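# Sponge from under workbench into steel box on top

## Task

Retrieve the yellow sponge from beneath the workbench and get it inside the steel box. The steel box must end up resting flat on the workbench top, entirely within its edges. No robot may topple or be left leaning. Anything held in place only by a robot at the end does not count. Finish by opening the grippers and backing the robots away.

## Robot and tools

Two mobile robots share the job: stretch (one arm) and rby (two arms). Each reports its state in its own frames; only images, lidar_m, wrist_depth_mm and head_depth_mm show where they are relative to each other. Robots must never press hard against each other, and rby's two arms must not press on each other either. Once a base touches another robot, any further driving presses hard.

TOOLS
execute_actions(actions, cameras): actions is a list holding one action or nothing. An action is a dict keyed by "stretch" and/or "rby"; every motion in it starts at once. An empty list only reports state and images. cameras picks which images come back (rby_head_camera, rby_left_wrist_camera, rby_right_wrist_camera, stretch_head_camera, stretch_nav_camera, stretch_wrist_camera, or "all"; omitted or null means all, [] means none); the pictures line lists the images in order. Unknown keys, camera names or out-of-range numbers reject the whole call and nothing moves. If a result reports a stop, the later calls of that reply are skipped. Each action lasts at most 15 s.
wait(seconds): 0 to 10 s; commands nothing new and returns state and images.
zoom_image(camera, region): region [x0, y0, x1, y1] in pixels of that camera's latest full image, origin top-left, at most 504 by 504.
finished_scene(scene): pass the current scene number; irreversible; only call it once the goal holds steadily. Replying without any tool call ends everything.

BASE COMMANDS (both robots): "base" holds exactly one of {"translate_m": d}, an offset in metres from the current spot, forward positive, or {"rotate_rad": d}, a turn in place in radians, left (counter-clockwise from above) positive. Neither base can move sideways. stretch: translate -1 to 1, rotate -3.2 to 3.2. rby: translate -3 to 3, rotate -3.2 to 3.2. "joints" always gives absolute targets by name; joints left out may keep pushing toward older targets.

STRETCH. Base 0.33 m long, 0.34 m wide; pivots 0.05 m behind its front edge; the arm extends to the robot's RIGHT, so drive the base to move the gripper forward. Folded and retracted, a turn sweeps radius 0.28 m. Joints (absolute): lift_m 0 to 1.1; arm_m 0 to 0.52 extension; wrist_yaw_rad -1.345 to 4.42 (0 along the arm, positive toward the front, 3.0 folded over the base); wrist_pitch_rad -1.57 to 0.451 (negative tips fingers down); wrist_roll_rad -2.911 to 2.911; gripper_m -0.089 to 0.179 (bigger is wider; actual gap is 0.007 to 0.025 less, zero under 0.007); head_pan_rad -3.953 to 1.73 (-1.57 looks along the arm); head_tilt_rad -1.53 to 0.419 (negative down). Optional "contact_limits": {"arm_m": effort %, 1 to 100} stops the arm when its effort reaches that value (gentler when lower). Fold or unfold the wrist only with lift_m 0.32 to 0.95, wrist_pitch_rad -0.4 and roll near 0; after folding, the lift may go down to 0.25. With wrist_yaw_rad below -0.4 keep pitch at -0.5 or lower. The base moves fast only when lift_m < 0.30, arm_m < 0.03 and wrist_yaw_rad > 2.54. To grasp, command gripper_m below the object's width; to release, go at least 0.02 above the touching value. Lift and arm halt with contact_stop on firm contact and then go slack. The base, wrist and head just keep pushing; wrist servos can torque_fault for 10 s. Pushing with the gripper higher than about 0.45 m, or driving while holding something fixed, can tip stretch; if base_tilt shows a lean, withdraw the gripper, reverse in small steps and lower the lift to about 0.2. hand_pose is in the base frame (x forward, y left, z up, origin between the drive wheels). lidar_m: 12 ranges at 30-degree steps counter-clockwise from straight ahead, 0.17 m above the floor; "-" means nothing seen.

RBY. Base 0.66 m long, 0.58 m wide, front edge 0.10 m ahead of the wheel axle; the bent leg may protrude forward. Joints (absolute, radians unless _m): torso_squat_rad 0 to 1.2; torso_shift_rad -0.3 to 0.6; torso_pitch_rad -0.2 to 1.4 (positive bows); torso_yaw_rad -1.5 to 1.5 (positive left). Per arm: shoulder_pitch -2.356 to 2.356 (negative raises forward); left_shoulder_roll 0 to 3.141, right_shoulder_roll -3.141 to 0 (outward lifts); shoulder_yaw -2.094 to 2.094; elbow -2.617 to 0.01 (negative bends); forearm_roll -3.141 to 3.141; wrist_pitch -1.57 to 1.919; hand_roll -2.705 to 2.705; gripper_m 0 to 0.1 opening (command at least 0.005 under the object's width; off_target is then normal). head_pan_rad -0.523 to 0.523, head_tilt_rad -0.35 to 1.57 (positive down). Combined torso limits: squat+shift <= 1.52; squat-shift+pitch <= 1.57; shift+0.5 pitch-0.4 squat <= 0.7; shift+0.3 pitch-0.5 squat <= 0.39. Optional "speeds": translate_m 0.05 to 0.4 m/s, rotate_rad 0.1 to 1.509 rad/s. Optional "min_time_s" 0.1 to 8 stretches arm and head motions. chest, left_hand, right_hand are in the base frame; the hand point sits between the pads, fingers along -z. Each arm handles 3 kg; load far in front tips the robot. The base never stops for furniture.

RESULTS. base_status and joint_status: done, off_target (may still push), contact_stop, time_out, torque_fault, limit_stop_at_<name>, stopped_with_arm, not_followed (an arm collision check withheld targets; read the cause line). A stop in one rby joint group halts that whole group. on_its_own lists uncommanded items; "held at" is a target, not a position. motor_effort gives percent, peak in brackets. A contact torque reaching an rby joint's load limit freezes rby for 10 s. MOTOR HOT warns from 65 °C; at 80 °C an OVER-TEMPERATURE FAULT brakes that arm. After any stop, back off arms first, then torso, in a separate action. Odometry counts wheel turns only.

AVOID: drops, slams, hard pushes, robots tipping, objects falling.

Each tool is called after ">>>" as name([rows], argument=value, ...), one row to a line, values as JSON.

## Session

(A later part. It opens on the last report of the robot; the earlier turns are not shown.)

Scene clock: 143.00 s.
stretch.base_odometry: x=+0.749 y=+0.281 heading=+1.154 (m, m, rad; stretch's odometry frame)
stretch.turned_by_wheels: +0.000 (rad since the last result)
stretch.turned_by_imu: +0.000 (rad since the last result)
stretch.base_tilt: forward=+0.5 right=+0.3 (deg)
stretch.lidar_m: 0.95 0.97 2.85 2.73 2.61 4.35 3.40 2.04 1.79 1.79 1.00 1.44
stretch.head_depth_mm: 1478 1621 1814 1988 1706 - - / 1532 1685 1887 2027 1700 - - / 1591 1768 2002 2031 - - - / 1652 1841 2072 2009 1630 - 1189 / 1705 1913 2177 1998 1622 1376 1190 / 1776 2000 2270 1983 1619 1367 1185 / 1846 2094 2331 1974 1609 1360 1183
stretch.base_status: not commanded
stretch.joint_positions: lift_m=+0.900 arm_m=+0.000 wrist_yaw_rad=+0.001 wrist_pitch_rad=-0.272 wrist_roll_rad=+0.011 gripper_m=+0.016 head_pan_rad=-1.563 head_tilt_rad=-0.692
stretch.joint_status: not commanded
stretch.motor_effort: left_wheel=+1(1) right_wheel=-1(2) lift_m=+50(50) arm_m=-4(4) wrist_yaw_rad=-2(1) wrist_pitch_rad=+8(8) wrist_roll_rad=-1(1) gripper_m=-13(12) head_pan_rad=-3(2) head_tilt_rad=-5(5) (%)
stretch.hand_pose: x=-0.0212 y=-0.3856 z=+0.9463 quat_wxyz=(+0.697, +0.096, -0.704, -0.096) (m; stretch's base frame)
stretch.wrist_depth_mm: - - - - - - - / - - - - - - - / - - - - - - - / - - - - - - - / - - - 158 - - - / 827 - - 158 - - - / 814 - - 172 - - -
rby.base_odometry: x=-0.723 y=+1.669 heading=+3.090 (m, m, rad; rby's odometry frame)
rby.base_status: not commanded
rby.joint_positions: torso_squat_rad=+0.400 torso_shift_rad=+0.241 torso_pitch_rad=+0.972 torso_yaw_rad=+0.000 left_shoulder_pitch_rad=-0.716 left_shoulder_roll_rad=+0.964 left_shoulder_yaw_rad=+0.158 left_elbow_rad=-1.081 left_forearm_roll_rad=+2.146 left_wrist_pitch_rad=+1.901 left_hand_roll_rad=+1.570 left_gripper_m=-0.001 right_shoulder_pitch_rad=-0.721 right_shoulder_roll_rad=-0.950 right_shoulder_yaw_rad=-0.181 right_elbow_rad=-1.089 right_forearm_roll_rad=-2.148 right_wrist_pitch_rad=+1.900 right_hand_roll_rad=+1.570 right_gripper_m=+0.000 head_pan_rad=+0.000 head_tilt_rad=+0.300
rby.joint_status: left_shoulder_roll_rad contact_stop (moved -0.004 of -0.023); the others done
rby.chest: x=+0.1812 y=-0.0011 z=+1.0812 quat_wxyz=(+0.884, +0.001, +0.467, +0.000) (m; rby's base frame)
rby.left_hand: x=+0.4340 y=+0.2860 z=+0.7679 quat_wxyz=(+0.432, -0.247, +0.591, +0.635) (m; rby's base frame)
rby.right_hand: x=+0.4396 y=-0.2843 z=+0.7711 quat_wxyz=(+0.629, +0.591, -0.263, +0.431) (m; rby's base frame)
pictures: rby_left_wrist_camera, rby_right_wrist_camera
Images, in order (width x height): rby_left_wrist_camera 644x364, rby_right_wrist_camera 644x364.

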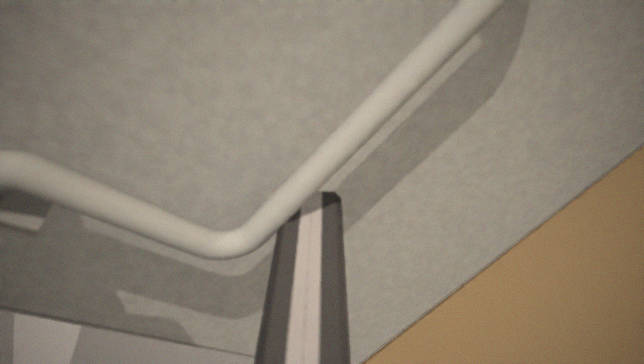

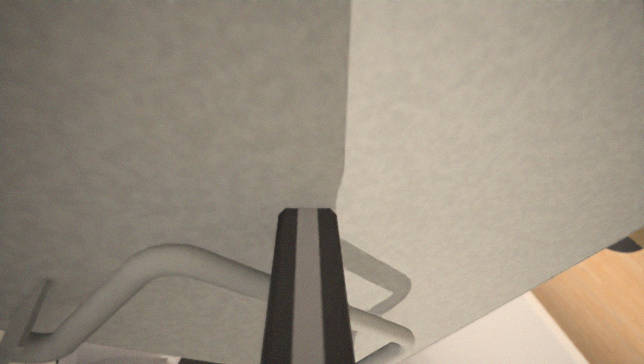

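>>> execute_actions([
  {"rby":{"joints":{"torso_pitch_rad":0.88}}},
], cameras=["rby_right_wrist_camera","rby_left_wrist_camera","rby_head_camera"])

Scene clock: 144.40 s.
stretch.base_odometry: x=+0.749 y=+0.281 heading=+1.154 (m, m, rad; stretch's odometry frame)
stretch.turned_by_wheels: +0.000 (rad since the last result)
stretch.turned_by_imu: +0.000 (rad since the last result)
stretch.base_tilt: forward=+0.6 right=+0.3 (deg)
stretch.lidar_m: 0.95 0.97 2.85 2.73 2.61 4.34 3.36 2.04 1.78 1.78 1.00 1.44
stretch.head_depth_mm: 1478 1628 1811 1980 1709 - - / 1538 1694 1897 2023 1704 - - / 1595 1760 1988 2035 - - - / 1650 1836 2072 2002 1631 - 1193 / 1713 1912 2190 1993 1619 1372 1188 / 1771 2005 2272 1982 1615 1370 1187 / 1848 2100 2317 1963 1610 1368 1181
stretch.base_status: not commanded
stretch.joint_positions: lift_m=+0.900 arm_m=+0.000 wrist_yaw_rad=+0.001 wrist_pitch_rad=-0.272 wrist_roll_rad=+0.011 gripper_m=+0.016 head_pan_rad=-1.563 head_tilt_rad=-0.692
stretch.joint_status: not commanded
stretch.motor_effort: left_wheel=+1(1) right_wheel=-2(2) lift_m=+51(51) arm_m=-3(4) wrist_yaw_rad=-2(1) wrist_pitch_rad=+8(8) wrist_roll_rad=-1(2) gripper_m=-12(12) head_pan_rad=-3(3) head_tilt_rad=-5(6) (%)
stretch.hand_pose: x=-0.0212 y=-0.3856 z=+0.9463 quat_wxyz=(+0.697, +0.096, -0.704, -0.096) (m; stretch's base frame)
stretch.wrist_depth_mm: - - - - - - - / - - - - - - - / - - - - - - - / - - - - - - - / - - - 160 - - - / 849 - - 159 - - - / 834 - - 172 - - -
rby.base_odometry: x=-0.723 y=+1.669 heading=+3.090 (m, m, rad; rby's odometry frame)
rby.base_status: not commanded
rby.joint_positions: torso_squat_rad=+0.400 torso_shift_rad=+0.241 torso_pitch_rad=+0.882 torso_yaw_rad=+0.000 left_shoulder_pitch_rad=-0.716 left_shoulder_roll_rad=+0.964 left_shoulder_yaw_rad=+0.158 left_elbow_rad=-1.081 left_forearm_roll_rad=+2.145 left_wrist_pitch_rad=+1.900 left_hand_roll_rad=+1.570 left_gripper_m=-0.001 right_shoulder_pitch_rad=-0.721 right_shoulder_roll_rad=-0.950 right_shoulder_yaw_rad=-0.181 right_elbow_rad=-1.089 right_forearm_roll_rad=-2.148 right_wrist_pitch_rad=+1.900 right_hand_roll_rad=+1.570 right_gripper_m=+0.000 head_pan_rad=+0.000 head_tilt_rad=+0.300
rby.joint_status: all done
rby.chest: x=+0.1645 y=-0.0011 z=+1.1035 quat_wxyz=(+0.904, +0.001, +0.427, +0.000) (m; rby's base frame)
rby.left_hand: x=+0.4443 y=+0.2858 z=+0.8139 quat_wxyz=(+0.458, -0.275, +0.571, +0.624) (m; rby's base frame)
rby.right_hand: x=+0.4497 y=-0.2843 z=+0.8178 quat_wxyz=(+0.617, +0.571, -0.291, +0.457) (m; rby's base frame)
pictures: rby_head_camera, rby_left_wrist_camera, rby_right_wrist_camera
Images, in order (width x height): rby_head_camera 896x504, rby_left_wrist_camera 644x364, rby_right_wrist_camera 644x364.

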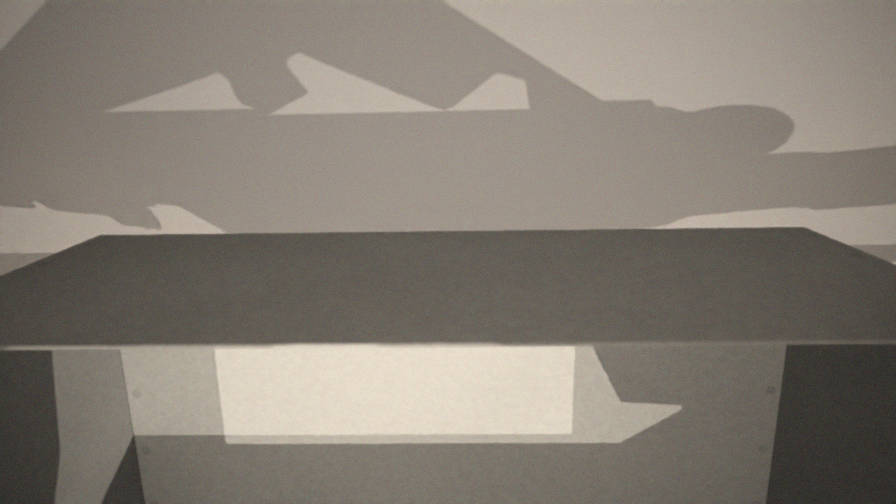

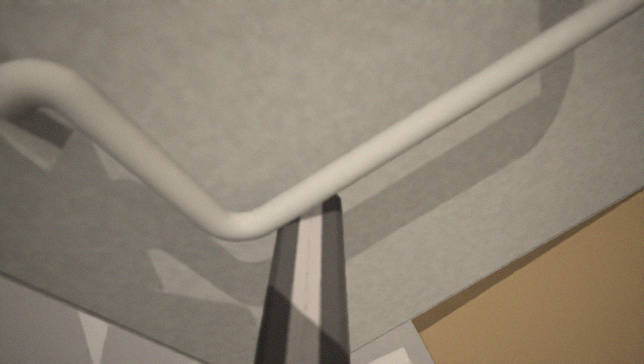

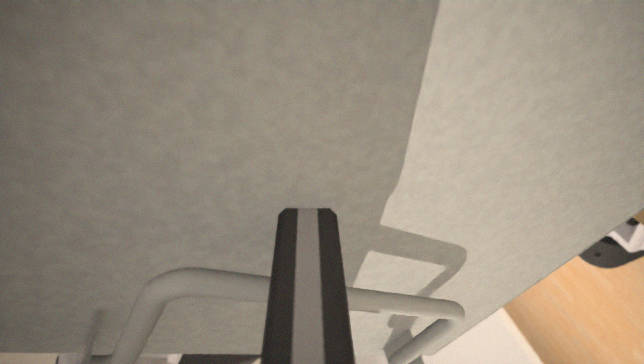

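>>> execute_actions([
  {"rby":{"joints":{"torso_pitch_rad":0.72,"torso_shift_rad":0.16,"head_tilt_rad":0.45}}},
], cameras=["rby_right_wrist_camera","rby_left_wrist_camera","rby_head_camera"])

Scene clock: 146.23 s.
stretch.base_odometry: x=+0.749 y=+0.281 heading=+1.154 (m, m, rad; stretch's odometry frame)
stretch.turned_by_wheels: +0.000 (rad since the last result)
stretch.turned_by_imu: +0.000 (rad since the last result)
stretch.base_tilt: forward=+0.7 right=+0.2 (deg)
stretch.lidar_m: 0.94 0.98 2.85 2.73 2.60 4.35 3.40 2.04 1.79 1.78 1.00 1.44
stretch.head_depth_mm: 1479 1631 1821 1984 1709 - - / 1543 1695 1889 2022 1694 - - / 1592 1781 1995 2031 - - - / 1652 1843 2070 2011 1629 - 1189 / 1713 1918 2183 1989 1623 1374 1188 / 1785 2004 2265 1982 1614 1368 1183 / 1837 2091 2327 1961 1618 1365 1183
stretch.base_status: not commanded
stretch.joint_positions: lift_m=+0.900 arm_m=+0.000 wrist_yaw_rad=+0.001 wrist_pitch_rad=-0.272 wrist_roll_rad=+0.011 gripper_m=+0.016 head_pan_rad=-1.563 head_tilt_rad=-0.692
stretch.joint_status: not commanded
stretch.motor_effort: left_wheel=+1(1) right_wheel=-2(2) lift_m=+50(50) arm_m=-3(4) wrist_yaw_rad=-1(1) wrist_pitch_rad=+8(7) wrist_roll_rad=-1(1) gripper_m=-13(12) head_pan_rad=-2(3) head_tilt_rad=-6(5) (%)
stretch.hand_pose: x=-0.0212 y=-0.3856 z=+0.9463 quat_wxyz=(+0.697, +0.096, -0.704, -0.096) (m; stretch's base frame)
stretch.wrist_depth_mm: - - - - - - - / - - - - - - - / - - - - - - - / - - - - - - - / - - - 160 - - - / 846 - - 159 - - - / 809 - - 172 - - -
rby.base_odometry: x=-0.723 y=+1.669 heading=+3.089 (m, m, rad; rby's odometry frame)
rby.base_status: not commanded
rby.joint_positions: torso_squat_rad=+0.400 torso_shift_rad=+0.160 torso_pitch_rad=+0.720 torso_yaw_rad=+0.000 left_shoulder_pitch_rad=-0.718 left_shoulder_roll_rad=+0.961 left_shoulder_yaw_rad=+0.158 left_elbow_rad=-1.083 left_forearm_roll_rad=+2.147 left_wrist_pitch_rad=+1.901 left_hand_roll_rad=+1.570 left_gripper_m=+0.000 right_shoulder_pitch_rad=-0.724 right_shoulder_roll_rad=-0.948 right_shoulder_yaw_rad=-0.180 right_elbow_rad=-1.091 right_forearm_roll_rad=-2.150 right_wrist_pitch_rad=+1.901 right_hand_roll_rad=+1.570 right_gripper_m=+0.000 head_pan_rad=+0.000 head_tilt_rad=+0.450
rby.joint_status: all done
rby.chest: x=+0.0788 y=-0.0011 z=+1.1496 quat_wxyz=(+0.936, +0.001, +0.352, +0.000) (m; rby's base frame)
rby.left_hand: x=+0.4018 y=+0.2844 z=+0.9095 quat_wxyz=(+0.503, -0.325, +0.533, +0.597) (m; rby's base frame)
rby.right_hand: x=+0.4066 y=-0.2831 z=+0.9145 quat_wxyz=(+0.589, +0.533, -0.341, +0.503) (m; rby's base frame)
pictures: rby_head_camera, rby_left_wrist_camera, rby_right_wrist_camera
Images, in order (width x height): rby_head_camera 896x504, rby_left_wrist_camera 644x364, rby_right_wrist_camera 644x364.

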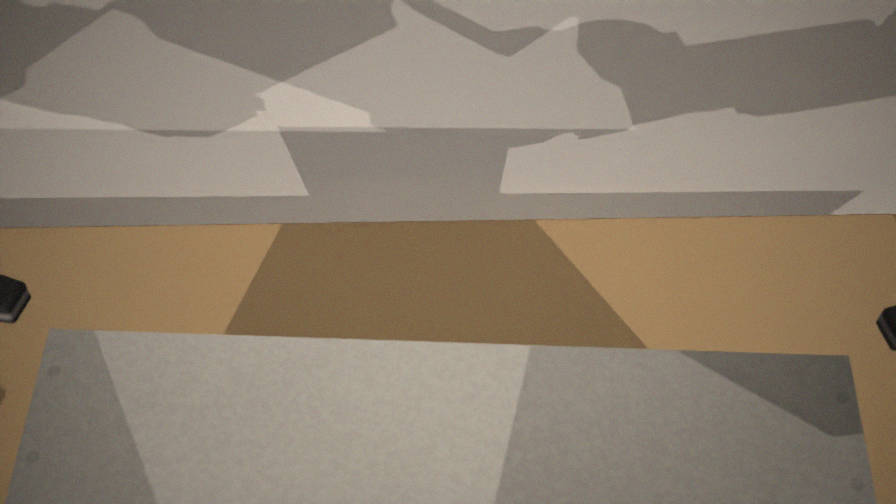

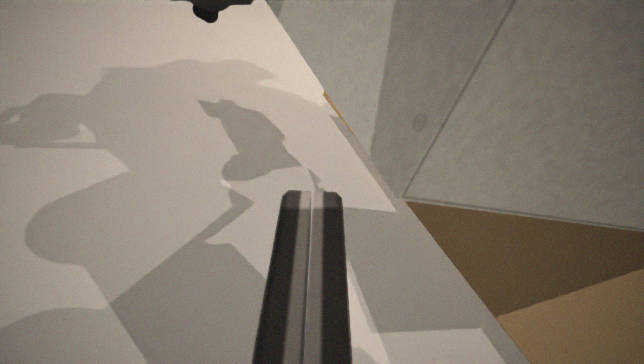

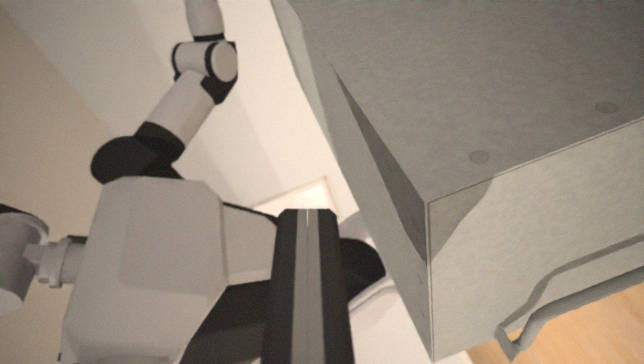

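>>> execute_actions([
  {"rby":{"joints":{"left_shoulder_roll_rad":1.2,"left_shoulder_yaw_rad":0.55,"right_shoulder_roll_rad":-1.2,"right_shoulder_yaw_rad":-0.55,"head_tilt_rad":0.9}},"stretch":{"base":{"rotate_rad":1.3},"joints":{"head_tilt_rad":-0.3}}},
])

Scene clock: 149.53 s.
stretch.base_odometry: x=+0.749 y=+0.281 heading=+2.454 (m, m, rad; stretch's odometry frame)
stretch.turned_by_wheels: +1.300 (rad since the last result)
stretch.turned_by_imu: +1.283 (rad since the last result)
stretch.base_tilt: forward=+0.7 right=+0.3 (deg)
stretch.lidar_m: 2.85 2.35 2.41 4.36 2.51 1.84 1.79 1.88 1.00 1.47 0.95 1.18
stretch.head_depth_mm: 1297 1359 1432 1510 1108 872 1060 / 1301 1373 1443 1513 1097 901 1050 / 1310 1381 1457 1515 1084 893 1098 / 1318 1380 1464 1530 1072 882 440 / 1321 1399 1474 1532 1063 1179 1066 / 1330 1406 1482 1536 1050 1170 1059 / 1341 1412 1494 1550 1040 1158 1055
stretch.base_status: done
stretch.joint_positions: lift_m=+0.900 arm_m=+0.000 wrist_yaw_rad=+0.001 wrist_pitch_rad=-0.272 wrist_roll_rad=+0.011 gripper_m=+0.016 head_pan_rad=-1.563 head_tilt_rad=-0.310
stretch.joint_status: all done
stretch.motor_effort: left_wheel=-1(5) right_wheel=+1(4) lift_m=+50(50) arm_m=-3(3) wrist_yaw_rad=-1(1) wrist_pitch_rad=+8(8) wrist_roll_rad=-1(1) gripper_m=-12(13) head_pan_rad=-2(2) head_tilt_rad=+7(38) (%)
stretch.hand_pose: x=-0.0212 y=-0.3856 z=+0.9463 quat_wxyz=(+0.697, +0.096, -0.704, -0.096) (m; stretch's base frame)
stretch.wrist_depth_mm: - - - - - - - / - - - - - - - / 880 946 - - - - - / 639 628 655 672 695 730 751 / 749 920 - 159 - 593 593 / 730 878 - 158 - 973 785 / 773 807 779 172 791 818 792
rby.base_odometry: x=-0.723 y=+1.669 heading=+3.089 (m, m, rad; rby's odometry frame)
rby.base_status: not commanded
rby.joint_positions: torso_squat_rad=+0.400 torso_shift_rad=+0.160 torso_pitch_rad=+0.720 torso_yaw_rad=+0.000 left_shoulder_pitch_rad=-0.718 left_shoulder_roll_rad=+1.200 left_shoulder_yaw_rad=+0.550 left_elbow_rad=-1.083 left_forearm_roll_rad=+2.147 left_wrist_pitch_rad=+1.901 left_hand_roll_rad=+1.570 left_gripper_m=+0.000 right_shoulder_pitch_rad=-0.724 right_shoulder_roll_rad=-1.200 right_shoulder_yaw_rad=-0.550 right_elbow_rad=-1.091 right_forearm_roll_rad=-2.150 right_wrist_pitch_rad=+1.901 right_hand_roll_rad=+1.570 right_gripper_m=+0.000 head_pan_rad=+0.000 head_tilt_rad=+0.900
rby.joint_status: all done
rby.chest: x=+0.0788 y=-0.0011 z=+1.1496 quat_wxyz=(+0.936, +0.001, +0.352, +0.000) (m; rby's base frame)
rby.left_hand: x=+0.4665 y=+0.3865 z=+1.0446 quat_wxyz=(+0.554, -0.442, +0.344, +0.615) (m; rby's base frame)
rby.right_hand: x=+0.4671 y=-0.3862 z=+1.0462 quat_wxyz=(+0.610, +0.345, -0.445, +0.557) (m; rby's base frame)
pictures: rby_head_camera, rby_left_wrist_camera, rby_right_wrist_camera, stretch_head_camera (sideways: a quarter turn clockwise sets it upright), stretch_nav_camera (sideways: a quarter turn counterclockwise sets it upright), stretch_wrist_camera
Images, in order (width x height): rby_head_camera 896x504, rby_left_wrist_camera 644x364, rby_right_wrist_camera 644x364, stretch_head_camera 896x504, stretch_nav_camera 672x504, stretch_wrist_camera 644x364.

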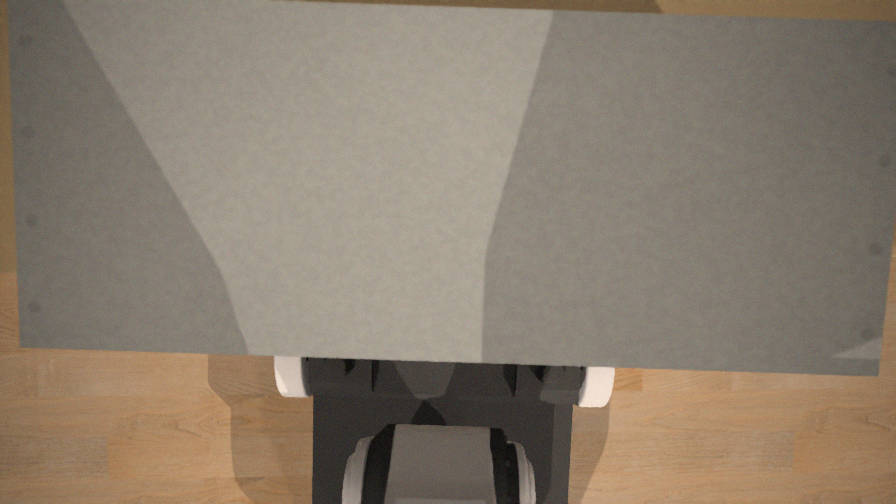

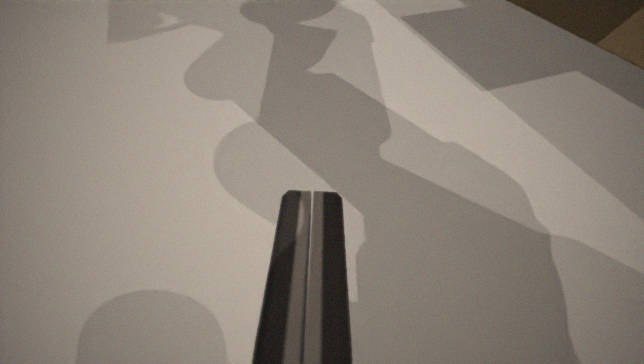

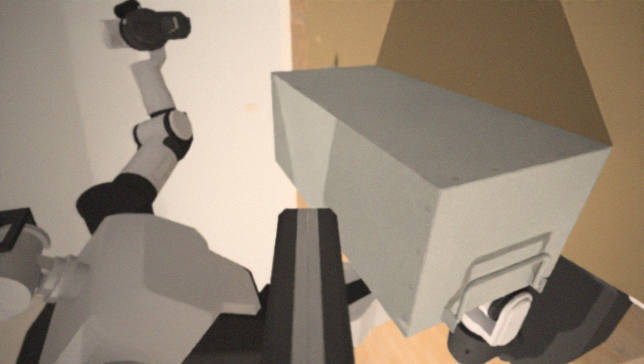

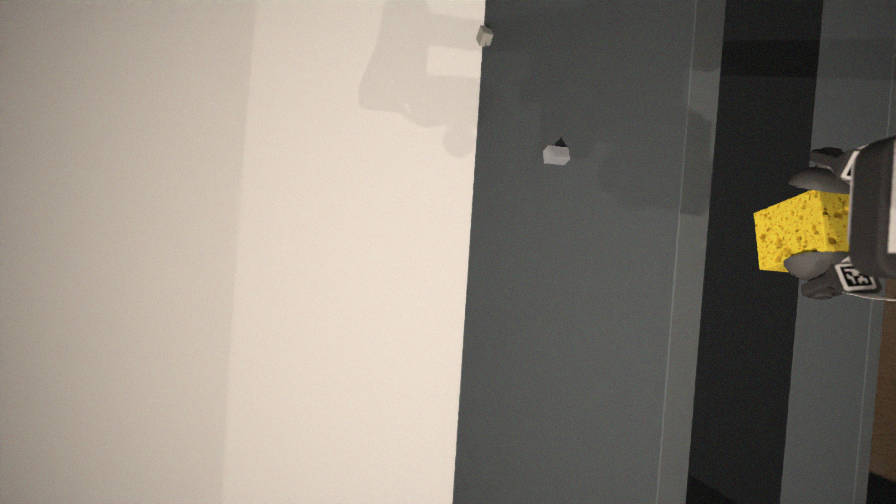

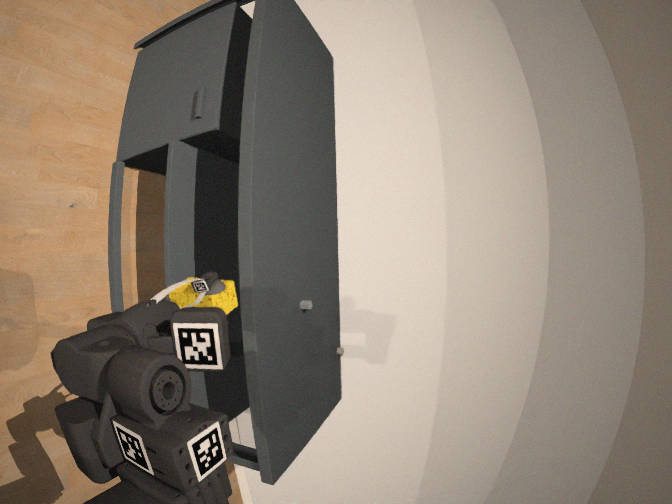

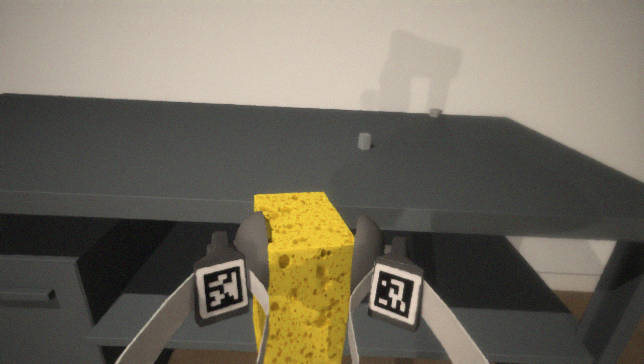

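>>> execute_actions([
  {"rby":{"base":{"translate_m":-0.15},"speeds":{"translate_m":0.05}}},
], cameras=["rby_head_camera","rby_right_wrist_camera"])

Scene clock: 154.43 s.
stretch.base_odometry: x=+0.749 y=+0.281 heading=+2.454 (m, m, rad; stretch's odometry frame)
stretch.turned_by_wheels: +0.000 (rad since the last result)
stretch.turned_by_imu: +0.001 (rad since the last result)
stretch.base_tilt: forward=+0.6 right=+0.4 (deg)
stretch.lidar_m: 2.85 2.26 2.24 4.36 2.52 1.84 1.78 1.88 1.00 1.47 0.95 1.18
stretch.head_depth_mm: 1296 1361 1437 1505 1106 874 1058 / 1300 1372 1450 1505 1095 903 1048 / 1309 1378 1456 1514 1084 895 1097 / 1320 1383 1465 1528 1071 883 440 / 1324 1394 1475 1528 1060 1177 1068 / 1337 1407 1486 1536 1052 1166 1062 / 1338 1414 1493 1544 1038 1158 1053
stretch.base_status: not commanded
stretch.joint_positions: lift_m=+0.900 arm_m=+0.000 wrist_yaw_rad=+0.001 wrist_pitch_rad=-0.272 wrist_roll_rad=+0.011 gripper_m=+0.016 head_pan_rad=-1.563 head_tilt_rad=-0.310
stretch.joint_status: not commanded
stretch.motor_effort: left_wheel=-1(1) right_wheel=+1(1) lift_m=+50(50) arm_m=-4(4) wrist_yaw_rad=-1(1) wrist_pitch_rad=+8(8) wrist_roll_rad=-1(1) gripper_m=-12(13) head_pan_rad=-2(2) head_tilt_rad=+7(6) (%)
stretch.hand_pose: x=-0.0212 y=-0.3856 z=+0.9463 quat_wxyz=(+0.697, +0.096, -0.704, -0.096) (m; stretch's base frame)
stretch.wrist_depth_mm: - - - - - - - / - - - - - - - / 947 955 975 - - - - / 626 648 651 649 698 733 723 / 772 925 - 160 - 611 598 / 740 878 - 159 - 964 785 / 794 813 784 173 809 790 781
rby.base_odometry: x=-0.573 y=+1.661 heading=+3.090 (m, m, rad; rby's odometry frame)
rby.base_status: done
rby.joint_positions: torso_squat_rad=+0.400 torso_shift_rad=+0.160 torso_pitch_rad=+0.720 torso_yaw_rad=+0.000 left_shoulder_pitch_rad=-0.718 left_shoulder_roll_rad=+1.200 left_shoulder_yaw_rad=+0.550 left_elbow_rad=-1.083 left_forearm_roll_rad=+2.147 left_wrist_pitch_rad=+1.901 left_hand_roll_rad=+1.570 left_gripper_m=+0.000 right_shoulder_pitch_rad=-0.724 right_shoulder_roll_rad=-1.200 right_shoulder_yaw_rad=-0.550 right_elbow_rad=-1.091 right_forearm_roll_rad=-2.150 right_wrist_pitch_rad=+1.901 right_hand_roll_rad=+1.570 right_gripper_m=+0.000 head_pan_rad=+0.000 head_tilt_rad=+0.900
rby.joint_status: not commanded
rby.chest: x=+0.0788 y=-0.0011 z=+1.1496 quat_wxyz=(+0.936, +0.001, +0.352, +0.000) (m; rby's base frame)
rby.left_hand: x=+0.4665 y=+0.3865 z=+1.0445 quat_wxyz=(+0.554, -0.442, +0.344, +0.615) (m; rby's base frame)
rby.right_hand: x=+0.4671 y=-0.3861 z=+1.0461 quat_wxyz=(+0.610, +0.345, -0.445, +0.557) (m; rby's base frame)
pictures: rby_head_camera, rby_right_wrist_camera
Images, in order (width x height): rby_head_camera 896x504, rby_right_wrist_camera 644x364.

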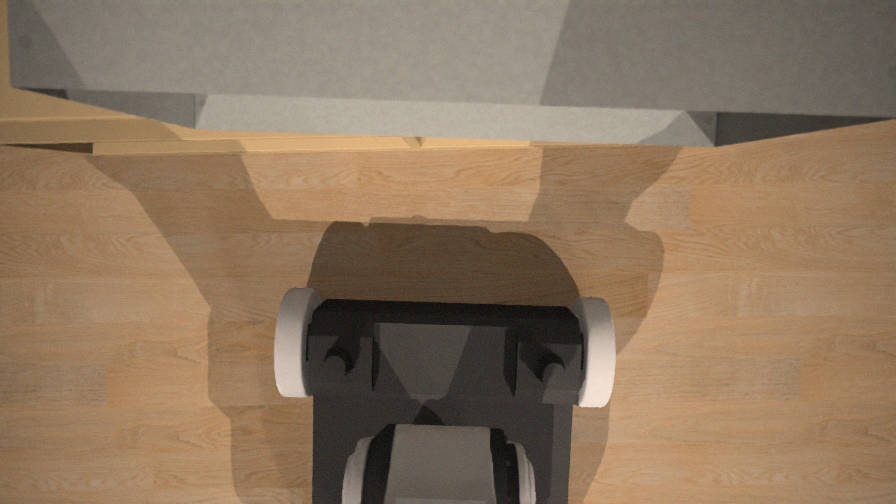

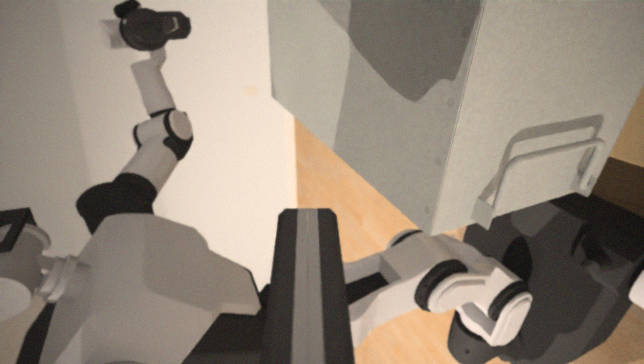

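>>> execute_actions([
  {"rby":{"base":{"translate_m":-0.35},"speeds":{"translate_m":0.2}}},
], cameras=[])

>>> execute_actions([
  {"rby":{"joints":{"torso_squat_rad":0.35,"torso_shift_rad":0.2,"torso_pitch_rad":0,"head_tilt_rad":0.6,"left_shoulder_pitch_rad":0,"left_shoulder_roll_rad":0.05,"left_shoulder_yaw_rad":0,"left_elbow_rad":-0.9,"left_forearm_roll_rad":0,"left_wrist_pitch_rad":-0.67,"left_hand_roll_rad":0,"right_shoulder_pitch_rad":0,"right_shoulder_roll_rad":-0.05,"right_shoulder_yaw_rad":0,"right_elbow_rad":-0.9,"right_forearm_roll_rad":0,"right_wrist_pitch_rad":-0.67,"right_hand_roll_rad":0}}},
], cameras=["rby_head_camera"])

Scene clock: 160.33 s.
stretch.base_odometry: x=+0.749 y=+0.281 heading=+2.454 (m, m, rad; stretch's odometry frame)
stretch.turned_by_wheels: +0.000 (rad since the last result)
stretch.turned_by_imu: +0.001 (rad since the last result)
stretch.base_tilt: forward=+0.6 right=+0.3 (deg)
stretch.lidar_m: 2.85 2.20 2.03 4.34 2.51 1.84 1.79 1.88 1.00 1.47 0.95 1.18
stretch.head_depth_mm: 1301 1359 1441 1512 1109 872 1061 / 1300 1369 1448 1513 1097 903 1053 / 1314 1379 1454 1512 1086 892 1100 / 1317 1387 1466 1525 1073 886 440 / 1328 1395 1465 1540 1064 1178 1066 / 1331 1402 1495 1532 1052 1169 1057 / 1338 1415 1489 1530 1037 1156 1056
stretch.base_status: not commanded
stretch.joint_positions: lift_m=+0.900 arm_m=+0.000 wrist_yaw_rad=+0.001 wrist_pitch_rad=-0.272 wrist_roll_rad=+0.011 gripper_m=+0.016 head_pan_rad=-1.563 head_tilt_rad=-0.310
stretch.joint_status: not commanded
stretch.motor_effort: left_wheel=-1(1) right_wheel=+1(1) lift_m=+50(50) arm_m=-4(4) wrist_yaw_rad=-1(2) wrist_pitch_rad=+7(8) wrist_roll_rad=-1(1) gripper_m=-11(12) head_pan_rad=-3(3) head_tilt_rad=+6(7) (%)
stretch.hand_pose: x=-0.0212 y=-0.3856 z=+0.9463 quat_wxyz=(+0.697, +0.096, -0.704, -0.096) (m; stretch's base frame)
stretch.wrist_depth_mm: - - - - - - - / - - - - - - - / 888 954 990 - - - - / 610 635 658 673 700 710 761 / 783 903 - 159 - 597 601 / 735 857 - 158 - 968 790 / 800 820 758 173 784 819 804
rby.base_odometry: x=-0.224 y=+1.643 heading=+3.090 (m, m, rad; rby's odometry frame)
rby.base_status: done
rby.joint_positions: torso_squat_rad=+0.400 torso_shift_rad=+0.160 torso_pitch_rad=+0.720 torso_yaw_rad=+0.000 left_shoulder_pitch_rad=-0.718 left_shoulder_roll_rad=+1.200 left_shoulder_yaw_rad=+0.550 left_elbow_rad=-1.083 left_forearm_roll_rad=+2.147 left_wrist_pitch_rad=+1.901 left_hand_roll_rad=+1.570 left_gripper_m=+0.000 right_shoulder_pitch_rad=-0.724 right_shoulder_roll_rad=-1.200 right_shoulder_yaw_rad=-0.550 right_elbow_rad=-1.091 right_forearm_roll_rad=-2.150 right_wrist_pitch_rad=+1.901 right_hand_roll_rad=+1.570 right_gripper_m=+0.000 head_pan_rad=+0.000 head_tilt_rad=+0.900
rby.joint_status: not commanded
rby.chest: x=+0.0787 y=-0.0011 z=+1.1496 quat_wxyz=(+0.936, +0.001, +0.352, +0.000) (m; rby's base frame)
rby.left_hand: x=+0.4665 y=+0.3865 z=+1.0445 quat_wxyz=(+0.554, -0.442, +0.344, +0.615) (m; rby's base frame)
rby.right_hand: x=+0.4671 y=-0.3861 z=+1.0461 quat_wxyz=(+0.610, +0.345, -0.445, +0.557) (m; rby's base frame)
pictures: none
No camera images: the call's "cameras" was empty. Leave "cameras" out to get every camera's image.

Scene clock: 163.53 s.
stretch.base_odometry: x=+0.749 y=+0.281 heading=+2.454 (m, m, rad; stretch's odometry frame)
stretch.turned_by_wheels: +0.000 (rad since the last result)
stretch.turned_by_imu: +0.000 (rad since the last result)
stretch.base_tilt: forward=+0.7 right=+0.2 (deg)
stretch.lidar_m: 2.85 2.19 2.04 4.34 2.52 1.84 1.79 1.88 1.00 1.47 0.95 1.18
stretch.head_depth_mm: 1296 1358 1436 1504 1109 870 1060 / 1298 1367 1454 1505 1095 902 1052 / 1310 1377 1455 1522 1081 895 1096 / 1321 1392 1466 1524 1072 882 439 / 1322 1393 1479 1532 1062 1177 1067 / 1333 1402 1482 1529 1049 1167 1060 / 1334 1414 1488 1537 1040 1160 1055
stretch.base_status: not commanded
stretch.joint_positions: lift_m=+0.900 arm_m=+0.000 wrist_yaw_rad=+0.001 wrist_pitch_rad=-0.272 wrist_roll_rad=+0.011 gripper_m=+0.016 head_pan_rad=-1.563 head_tilt_rad=-0.310
stretch.joint_status: not commanded
stretch.motor_effort: left_wheel=-2(2) right_wheel=+1(1) lift_m=+50(50) arm_m=-3(4) wrist_yaw_rad=-2(1) wrist_pitch_rad=+8(8) wrist_roll_rad=-2(2) gripper_m=-12(11) head_pan_rad=-2(2) head_tilt_rad=+7(7) (%)
stretch.hand_pose: x=-0.0212 y=-0.3856 z=+0.9463 quat_wxyz=(+0.697, +0.096, -0.704, -0.096) (m; stretch's base frame)
stretch.wrist_depth_mm: - - - - - - - / - - - - - - - / 901 923 991 - - - - / 613 646 651 653 689 718 737 / 766 875 - 161 - 596 602 / 717 896 - 159 - 950 804 / 796 809 757 173 782 806 778
rby.base_odometry: x=-0.224 y=+1.643 heading=+3.090 (m, m, rad; rby's odometry frame)
rby.base_status: not commanded
rby.joint_positions: torso_squat_rad=+0.350 torso_shift_rad=+0.200 torso_pitch_rad=+0.000 torso_yaw_rad=+0.000 left_shoulder_pitch_rad=+0.000 left_shoulder_roll_rad=+0.050 left_shoulder_yaw_rad=+0.000 left_elbow_rad=-0.900 left_forearm_roll_rad=+0.000 left_wrist_pitch_rad=-0.670 left_hand_roll_rad=+0.000 left_gripper_m=+0.000 right_shoulder_pitch_rad=+0.000 right_shoulder_roll_rad=-0.050 right_shoulder_yaw_rad=+0.000 right_elbow_rad=-0.900 right_forearm_roll_rad=+0.000 right_wrist_pitch_rad=-0.670 right_hand_roll_rad=+0.000 right_gripper_m=+0.000 head_pan_rad=+0.000 head_tilt_rad=+0.600
rby.joint_status: all done
rby.chest: x=-0.0974 y=-0.0012 z=+1.2344 quat_wxyz=(+1.000, +0.001, +0.000, +0.000) (m; rby's base frame)
rby.left_hand: x=+0.3455 y=+0.2424 z=+0.8559 quat_wxyz=(+0.707, +0.018, -0.707, -0.018) (m; rby's base frame)
rby.right_hand: x=+0.3454 y=-0.2435 z=+0.8549 quat_wxyz=(+0.707, -0.017, -0.707, +0.017) (m; rby's base frame)
pictures: rby_head_camera
Images, in order (width x height): rby_head_camera 896x504.

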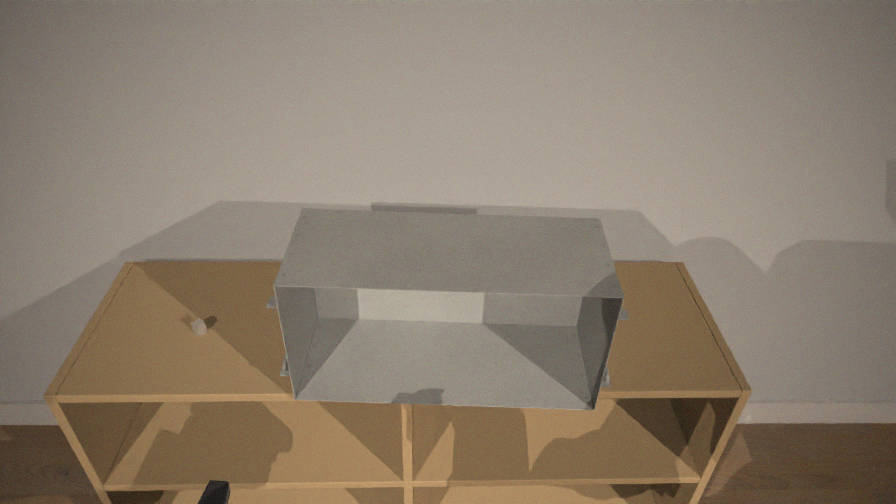

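>>> execute_actions([
  {"rby":{"joints":{"left_shoulder_yaw_rad":-0.2,"right_shoulder_yaw_rad":0.2,"left_elbow_rad":-1.0,"right_elbow_rad":-1.0,"left_wrist_pitch_rad":-0.57,"right_wrist_pitch_rad":-0.57}}},
], cameras=[])

>>> execute_actions([
  {"rby":{"base":{"translate_m":0.42},"speeds":{"translate_m":0.15}}},
], cameras=["rby_head_camera","rby_right_wrist_camera"])

Scene clock: 165.20 s.
stretch.base_odometry: x=+0.749 y=+0.281 heading=+2.454 (m, m, rad; stretch's odometry frame)
stretch.turned_by_wheels: +0.000 (rad since the last result)
stretch.turned_by_imu: +0.000 (rad since the last result)
stretch.base_tilt: forward=+0.6 right=+0.3 (deg)
stretch.lidar_m: 2.85 2.19 2.04 4.35 2.51 1.85 1.78 1.88 1.00 1.47 0.94 1.18
stretch.head_depth_mm: 1294 1362 1443 1506 1107 872 1058 / 1299 1369 1449 1508 1094 902 1053 / 1306 1376 1452 1506 1085 893 1098 / 1317 1392 1463 1531 1076 885 439 / 1321 1394 1466 1533 1061 1178 1066 / 1334 1406 1481 1536 1050 1163 1059 / 1344 1409 1489 1542 1042 1160 1057
stretch.base_status: not commanded
stretch.joint_positions: lift_m=+0.900 arm_m=+0.000 wrist_yaw_rad=+0.001 wrist_pitch_rad=-0.272 wrist_roll_rad=+0.011 gripper_m=+0.016 head_pan_rad=-1.563 head_tilt_rad=-0.310
stretch.joint_status: not commanded
stretch.motor_effort: left_wheel=-1(1) right_wheel=+1(1) lift_m=+50(51) arm_m=-4(4) wrist_yaw_rad=-1(2) wrist_pitch_rad=+7(8) wrist_roll_rad=-1(1) gripper_m=-13(12) head_pan_rad=-2(3) head_tilt_rad=+6(7) (%)
stretch.hand_pose: x=-0.0212 y=-0.3856 z=+0.9463 quat_wxyz=(+0.697, +0.096, -0.704, -0.096) (m; stretch's base frame)
stretch.wrist_depth_mm: - - - - - - - / - - - - - - - / 909 973 982 995 - - - / 629 630 645 690 680 716 722 / 755 843 - 160 - 601 600 / 738 893 - 159 - - 757 / 799 825 764 172 777 809 795
rby.base_odometry: x=-0.224 y=+1.643 heading=+3.090 (m, m, rad; rby's odometry frame)
rby.base_status: not commanded
rby.joint_positions: torso_squat_rad=+0.350 torso_shift_rad=+0.200 torso_pitch_rad=+0.000 torso_yaw_rad=+0.000 left_shoulder_pitch_rad=+0.000 left_shoulder_roll_rad=+0.050 left_shoulder_yaw_rad=-0.200 left_elbow_rad=-1.000 left_forearm_roll_rad=+0.000 left_wrist_pitch_rad=-0.570 left_hand_roll_rad=+0.000 left_gripper_m=+0.000 right_shoulder_pitch_rad=+0.000 right_shoulder_roll_rad=-0.050 right_shoulder_yaw_rad=+0.200 right_elbow_rad=-1.000 right_forearm_roll_rad=+0.000 right_wrist_pitch_rad=-0.570 right_hand_roll_rad=+0.000 right_gripper_m=+0.000 head_pan_rad=+0.000 head_tilt_rad=+0.600
rby.joint_status: all done
rby.chest: x=-0.0974 y=-0.0012 z=+1.2344 quat_wxyz=(+1.000, +0.001, +0.000, +0.000) (m; rby's base frame)
rby.left_hand: x=+0.3538 y=+0.1502 z=+0.8702 quat_wxyz=(+0.705, -0.052, -0.701, -0.089) (m; rby's base frame)
rby.right_hand: x=+0.3537 y=-0.1513 z=+0.8695 quat_wxyz=(+0.705, +0.053, -0.701, +0.087) (m; rby's base frame)
pictures: none
No camera images: the call's "cameras" was empty. Leave "cameras" out to get every camera's image.

Scene clock: 168.67 s.
stretch.base_odometry: x=+0.749 y=+0.281 heading=+2.454 (m, m, rad; stretch's odometry frame)
stretch.turned_by_wheels: +0.000 (rad since the last result)
stretch.turned_by_imu: +0.001 (rad since the last result)
stretch.base_tilt: forward=+0.5 right=+0.3 (deg)
stretch.lidar_m: 2.85 2.29 2.29 4.35 2.51 1.84 1.79 1.89 1.00 1.47 0.95 1.18
stretch.head_depth_mm: 1293 1364 1435 1507 1110 871 1061 / 1300 1365 1448 1504 1094 903 1055 / 1312 1376 1455 1513 1088 895 1101 / 1319 1383 1459 1520 1071 885 440 / 1326 1394 1473 1536 1062 1175 1070 / 1333 1400 1487 1529 1048 1169 1060 / 1341 1410 1492 1540 1039 1159 1056
stretch.base_status: not commanded
stretch.joint_positions: lift_m=+0.900 arm_m=+0.000 wrist_yaw_rad=+0.001 wrist_pitch_rad=-0.272 wrist_roll_rad=+0.011 gripper_m=+0.016 head_pan_rad=-1.563 head_tilt_rad=-0.310
stretch.joint_status: not commanded
stretch.motor_effort: left_wheel=-1(1) right_wheel=+1(1) lift_m=+51(50) arm_m=-4(3) wrist_yaw_rad=-1(1) wrist_pitch_rad=+8(8) wrist_roll_rad=-1(1) gripper_m=-12(13) head_pan_rad=-2(2) head_tilt_rad=+7(7) (%)
stretch.hand_pose: x=-0.0212 y=-0.3856 z=+0.9463 quat_wxyz=(+0.697, +0.096, -0.704, -0.096) (m; stretch's base frame)
stretch.wrist_depth_mm: - - - - - - - / - - - - - - - / 943 941 992 - - - - / 623 640 646 674 693 711 738 / 774 912 - 159 - 599 593 / 748 881 - 159 - 982 813 / 784 824 783 172 791 810 798
rby.base_odometry: x=-0.643 y=+1.665 heading=+3.090 (m, m, rad; rby's odometry frame)
rby.base_status: done
rby.joint_positions: torso_squat_rad=+0.350 torso_shift_rad=+0.200 torso_pitch_rad=+0.000 torso_yaw_rad=+0.000 left_shoulder_pitch_rad=+0.000 left_shoulder_roll_rad=+0.050 left_shoulder_yaw_rad=-0.200 left_elbow_rad=-1.000 left_forearm_roll_rad=+0.000 left_wrist_pitch_rad=-0.570 left_hand_roll_rad=+0.000 left_gripper_m=+0.000 right_shoulder_pitch_rad=+0.000 right_shoulder_roll_rad=-0.050 right_shoulder_yaw_rad=+0.200 right_elbow_rad=-1.000 right_forearm_roll_rad=+0.000 right_wrist_pitch_rad=-0.570 right_hand_roll_rad=+0.000 right_gripper_m=+0.000 head_pan_rad=+0.000 head_tilt_rad=+0.600
rby.joint_status: not commanded
rby.chest: x=-0.0974 y=-0.0012 z=+1.2344 quat_wxyz=(+1.000, +0.001, +0.000, +0.000) (m; rby's base frame)
rby.left_hand: x=+0.3536 y=+0.1502 z=+0.8700 quat_wxyz=(+0.706, -0.052, -0.701, -0.089) (m; rby's base frame)
rby.right_hand: x=+0.3536 y=-0.1513 z=+0.8694 quat_wxyz=(+0.705, +0.053, -0.701, +0.088) (m; rby's base frame)
pictures: rby_head_camera, rby_right_wrist_camera
Images, in order (width x height): rby_head_camera 896x504, rby_right_wrist_camera 644x364.

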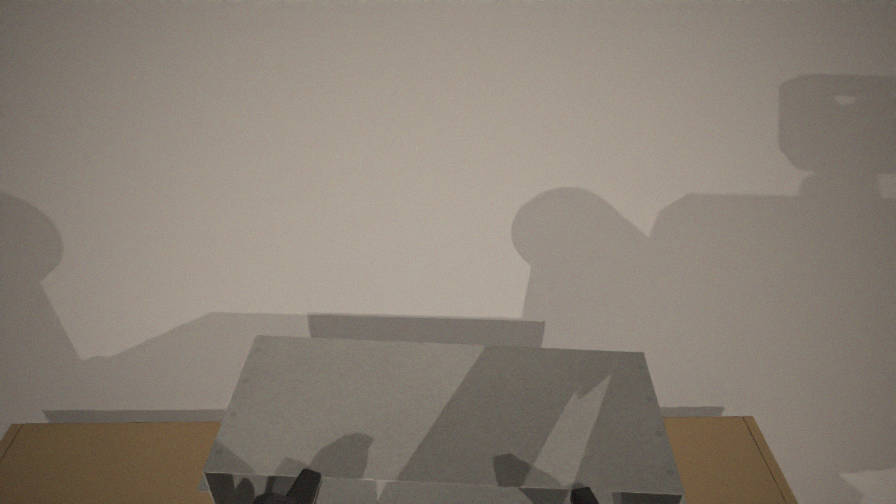

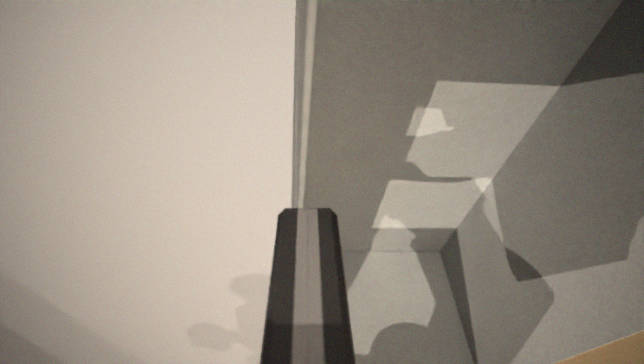

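>>> execute_actions([
  {"rby":{"joints":{"torso_squat_rad":0.5}}},
], cameras=["rby_head_camera","rby_right_wrist_camera"])

Scene clock: 171.23 s.
stretch.base_odometry: x=+0.749 y=+0.281 heading=+2.454 (m, m, rad; stretch's odometry frame)
stretch.turned_by_wheels: +0.000 (rad since the last result)
stretch.turned_by_imu: +0.000 (rad since the last result)
stretch.base_tilt: forward=+0.6 right=+0.2 (deg)
stretch.lidar_m: 2.85 2.29 2.29 4.34 2.51 1.84 1.79 1.88 1.00 1.47 0.95 1.18
stretch.head_depth_mm: 1292 1362 1433 1511 1110 871 1060 / 1301 1366 1448 1508 1096 901 1054 / 1312 1382 1455 1517 1085 893 1097 / 1315 1384 1461 1527 1070 880 440 / 1323 1393 1476 1538 1060 1172 1067 / 1330 1405 1492 1536 1053 1166 1058 / 1336 1408 1496 1543 1040 1162 1055
stretch.base_status: not commanded
stretch.joint_positions: lift_m=+0.900 arm_m=+0.000 wrist_yaw_rad=+0.001 wrist_pitch_rad=-0.272 wrist_roll_rad=+0.011 gripper_m=+0.016 head_pan_rad=-1.563 head_tilt_rad=-0.310
stretch.joint_status: not commanded
stretch.motor_effort: left_wheel=-1(1) right_wheel=+1(1) lift_m=+50(50) arm_m=-4(3) wrist_yaw_rad=-1(2) wrist_pitch_rad=+8(8) wrist_roll_rad=-2(1) gripper_m=-13(13) head_pan_rad=-3(3) head_tilt_rad=+7(7) (%)
stretch.hand_pose: x=-0.0212 y=-0.3856 z=+0.9463 quat_wxyz=(+0.697, +0.096, -0.704, -0.096) (m; stretch's base frame)
stretch.wrist_depth_mm: - - - - - - - / - - - - - - - / 893 956 985 - - - - / 616 633 647 686 695 713 719 / 774 896 - 159 - 601 596 / 739 902 - 159 - 997 792 / 799 799 760 172 777 834 797
rby.base_odometry: x=-0.643 y=+1.665 heading=+3.090 (m, m, rad; rby's odometry frame)
rby.base_status: not commanded
rby.joint_positions: torso_squat_rad=+0.500 torso_shift_rad=+0.200 torso_pitch_rad=+0.000 torso_yaw_rad=+0.000 left_shoulder_pitch_rad=+0.000 left_shoulder_roll_rad=+0.050 left_shoulder_yaw_rad=-0.200 left_elbow_rad=-1.000 left_forearm_roll_rad=+0.000 left_wrist_pitch_rad=-0.570 left_hand_roll_rad=+0.000 left_gripper_m=+0.000 right_shoulder_pitch_rad=+0.000 right_shoulder_roll_rad=-0.050 right_shoulder_yaw_rad=+0.200 right_elbow_rad=-1.000 right_forearm_roll_rad=+0.000 right_wrist_pitch_rad=-0.570 right_hand_roll_rad=+0.000 right_gripper_m=+0.000 head_pan_rad=+0.000 head_tilt_rad=+0.600
rby.joint_status: all done
rby.chest: x=-0.1060 y=-0.0011 z=+1.1920 quat_wxyz=(+1.000, +0.001, +0.000, +0.000) (m; rby's base frame)
rby.left_hand: x=+0.3451 y=+0.1502 z=+0.8277 quat_wxyz=(+0.705, -0.052, -0.701, -0.089) (m; rby's base frame)
rby.right_hand: x=+0.3450 y=-0.1512 z=+0.8271 quat_wxyz=(+0.705, +0.053, -0.701, +0.088) (m; rby's base frame)
pictures: rby_head_camera, rby_right_wrist_camera
Images, in order (width x height): rby_head_camera 896x504, rby_right_wrist_camera 644x364.

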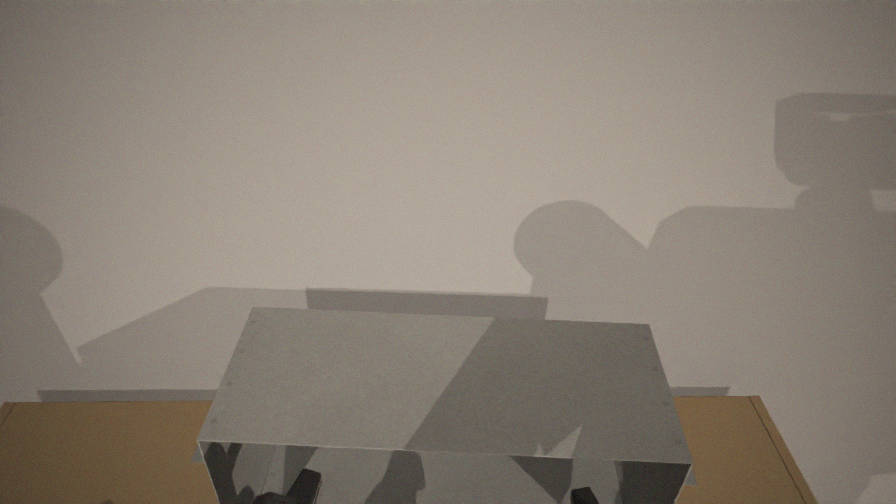

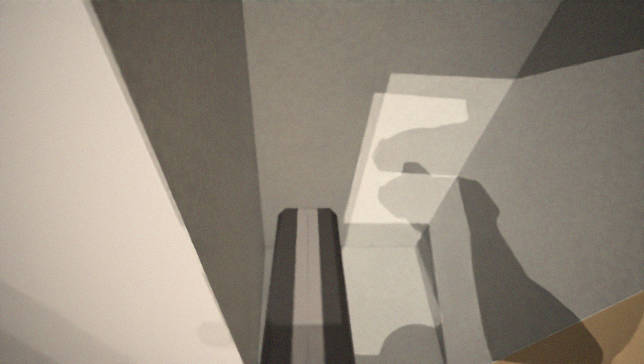

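>>> execute_actions([
  {"rby":{"base":{"translate_m":-0.06},"joints":{"torso_squat_rad":0.12,"left_gripper_m":0.08,"right_gripper_m":0.08}}},
], cameras=["rby_head_camera","rby_right_wrist_camera","rby_left_wrist_camera"])

Scene clock: 174.17 s.
stretch.base_odometry: x=+0.749 y=+0.281 heading=+2.454 (m, m, rad; stretch's odometry frame)
stretch.turned_by_wheels: +0.000 (rad since the last result)
stretch.turned_by_imu: +0.000 (rad since the last result)
stretch.base_tilt: forward=+0.7 right=+0.4 (deg)
stretch.lidar_m: 2.85 2.27 2.25 4.34 2.51 1.84 1.78 1.88 1.00 1.47 0.94 1.18
stretch.head_depth_mm: 1297 1364 1446 1503 1111 872 1059 / 1306 1369 1449 1506 1095 902 1051 / 1306 1383 1455 1511 1084 896 1097 / 1315 1386 1468 1529 1072 883 439 / 1317 1396 1476 1542 1061 1175 1067 / 1335 1405 1478 1538 1052 1164 1061 / 1336 1409 1487 1542 1039 1160 1051
stretch.base_status: not commanded
stretch.joint_positions: lift_m=+0.900 arm_m=+0.000 wrist_yaw_rad=+0.001 wrist_pitch_rad=-0.272 wrist_roll_rad=+0.011 gripper_m=+0.016 head_pan_rad=-1.563 head_tilt_rad=-0.310
stretch.joint_status: not commanded
stretch.motor_effort: left_wheel=-1(1) right_wheel=+1(1) lift_m=+50(50) arm_m=-4(4) wrist_yaw_rad=-2(1) wrist_pitch_rad=+8(8) wrist_roll_rad=-1(1) gripper_m=-12(13) head_pan_rad=-2(2) head_tilt_rad=+7(7) (%)
stretch.hand_pose: x=-0.0212 y=-0.3856 z=+0.9463 quat_wxyz=(+0.697, +0.096, -0.704, -0.096) (m; stretch's base frame)
stretch.wrist_depth_mm: - - - - - - - / - - - - - - - / 903 971 958 - - - - / 604 651 640 668 703 683 730 / 740 903 - 159 - 604 581 / 757 892 - 159 - 975 806 / 793 814 752 172 796 801 814
rby.base_odometry: x=-0.583 y=+1.662 heading=+3.090 (m, m, rad; rby's odometry frame)
rby.base_status: done
rby.joint_positions: torso_squat_rad=+0.120 torso_shift_rad=+0.200 torso_pitch_rad=+0.000 torso_yaw_rad=+0.000 left_shoulder_pitch_rad=+0.000 left_shoulder_roll_rad=+0.050 left_shoulder_yaw_rad=-0.200 left_elbow_rad=-1.000 left_forearm_roll_rad=+0.000 left_wrist_pitch_rad=-0.570 left_hand_roll_rad=+0.000 left_gripper_m=+0.080 right_shoulder_pitch_rad=+0.000 right_shoulder_roll_rad=-0.050 right_shoulder_yaw_rad=+0.200 right_elbow_rad=-1.000 right_forearm_roll_rad=+0.000 right_wrist_pitch_rad=-0.570 right_hand_roll_rad=+0.000 right_gripper_m=+0.080 head_pan_rad=+0.000 head_tilt_rad=+0.600
rby.joint_status: all done
rby.chest: x=-0.0899 y=-0.0012 z=+1.2710 quat_wxyz=(+1.000, +0.001, +0.000, +0.000) (m; rby's base frame)
rby.left_hand: x=+0.3612 y=+0.1501 z=+0.9067 quat_wxyz=(+0.705, -0.052, -0.701, -0.089) (m; rby's base frame)
rby.right_hand: x=+0.3611 y=-0.1513 z=+0.9061 quat_wxyz=(+0.705, +0.054, -0.701, +0.088) (m; rby's base frame)
pictures: rby_head_camera, rby_left_wrist_camera, rby_right_wrist_camera
Images, in order (width x height): rby_head_camera 896x504, rby_left_wrist_camera 644x364, rby_right_wrist_camera 644x364.

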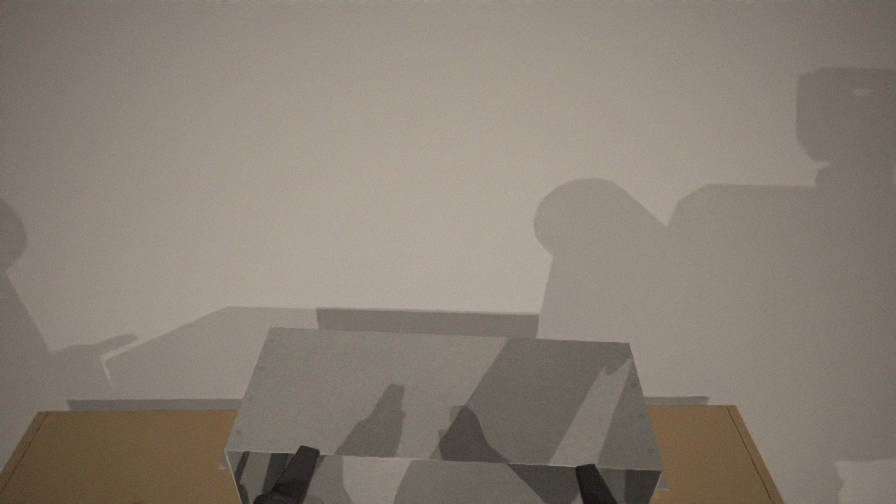

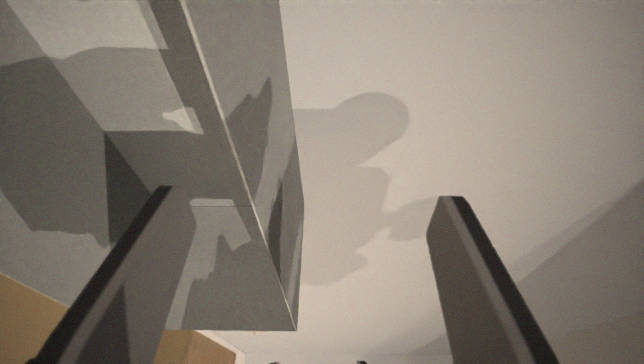

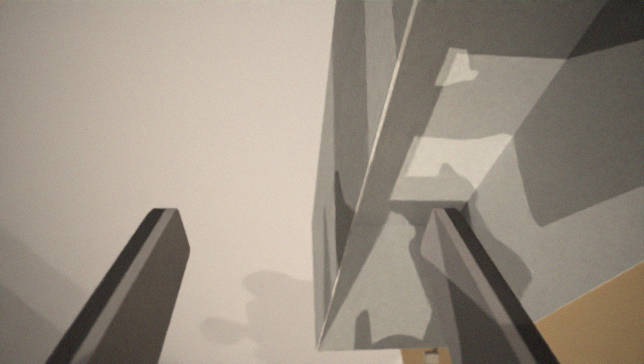

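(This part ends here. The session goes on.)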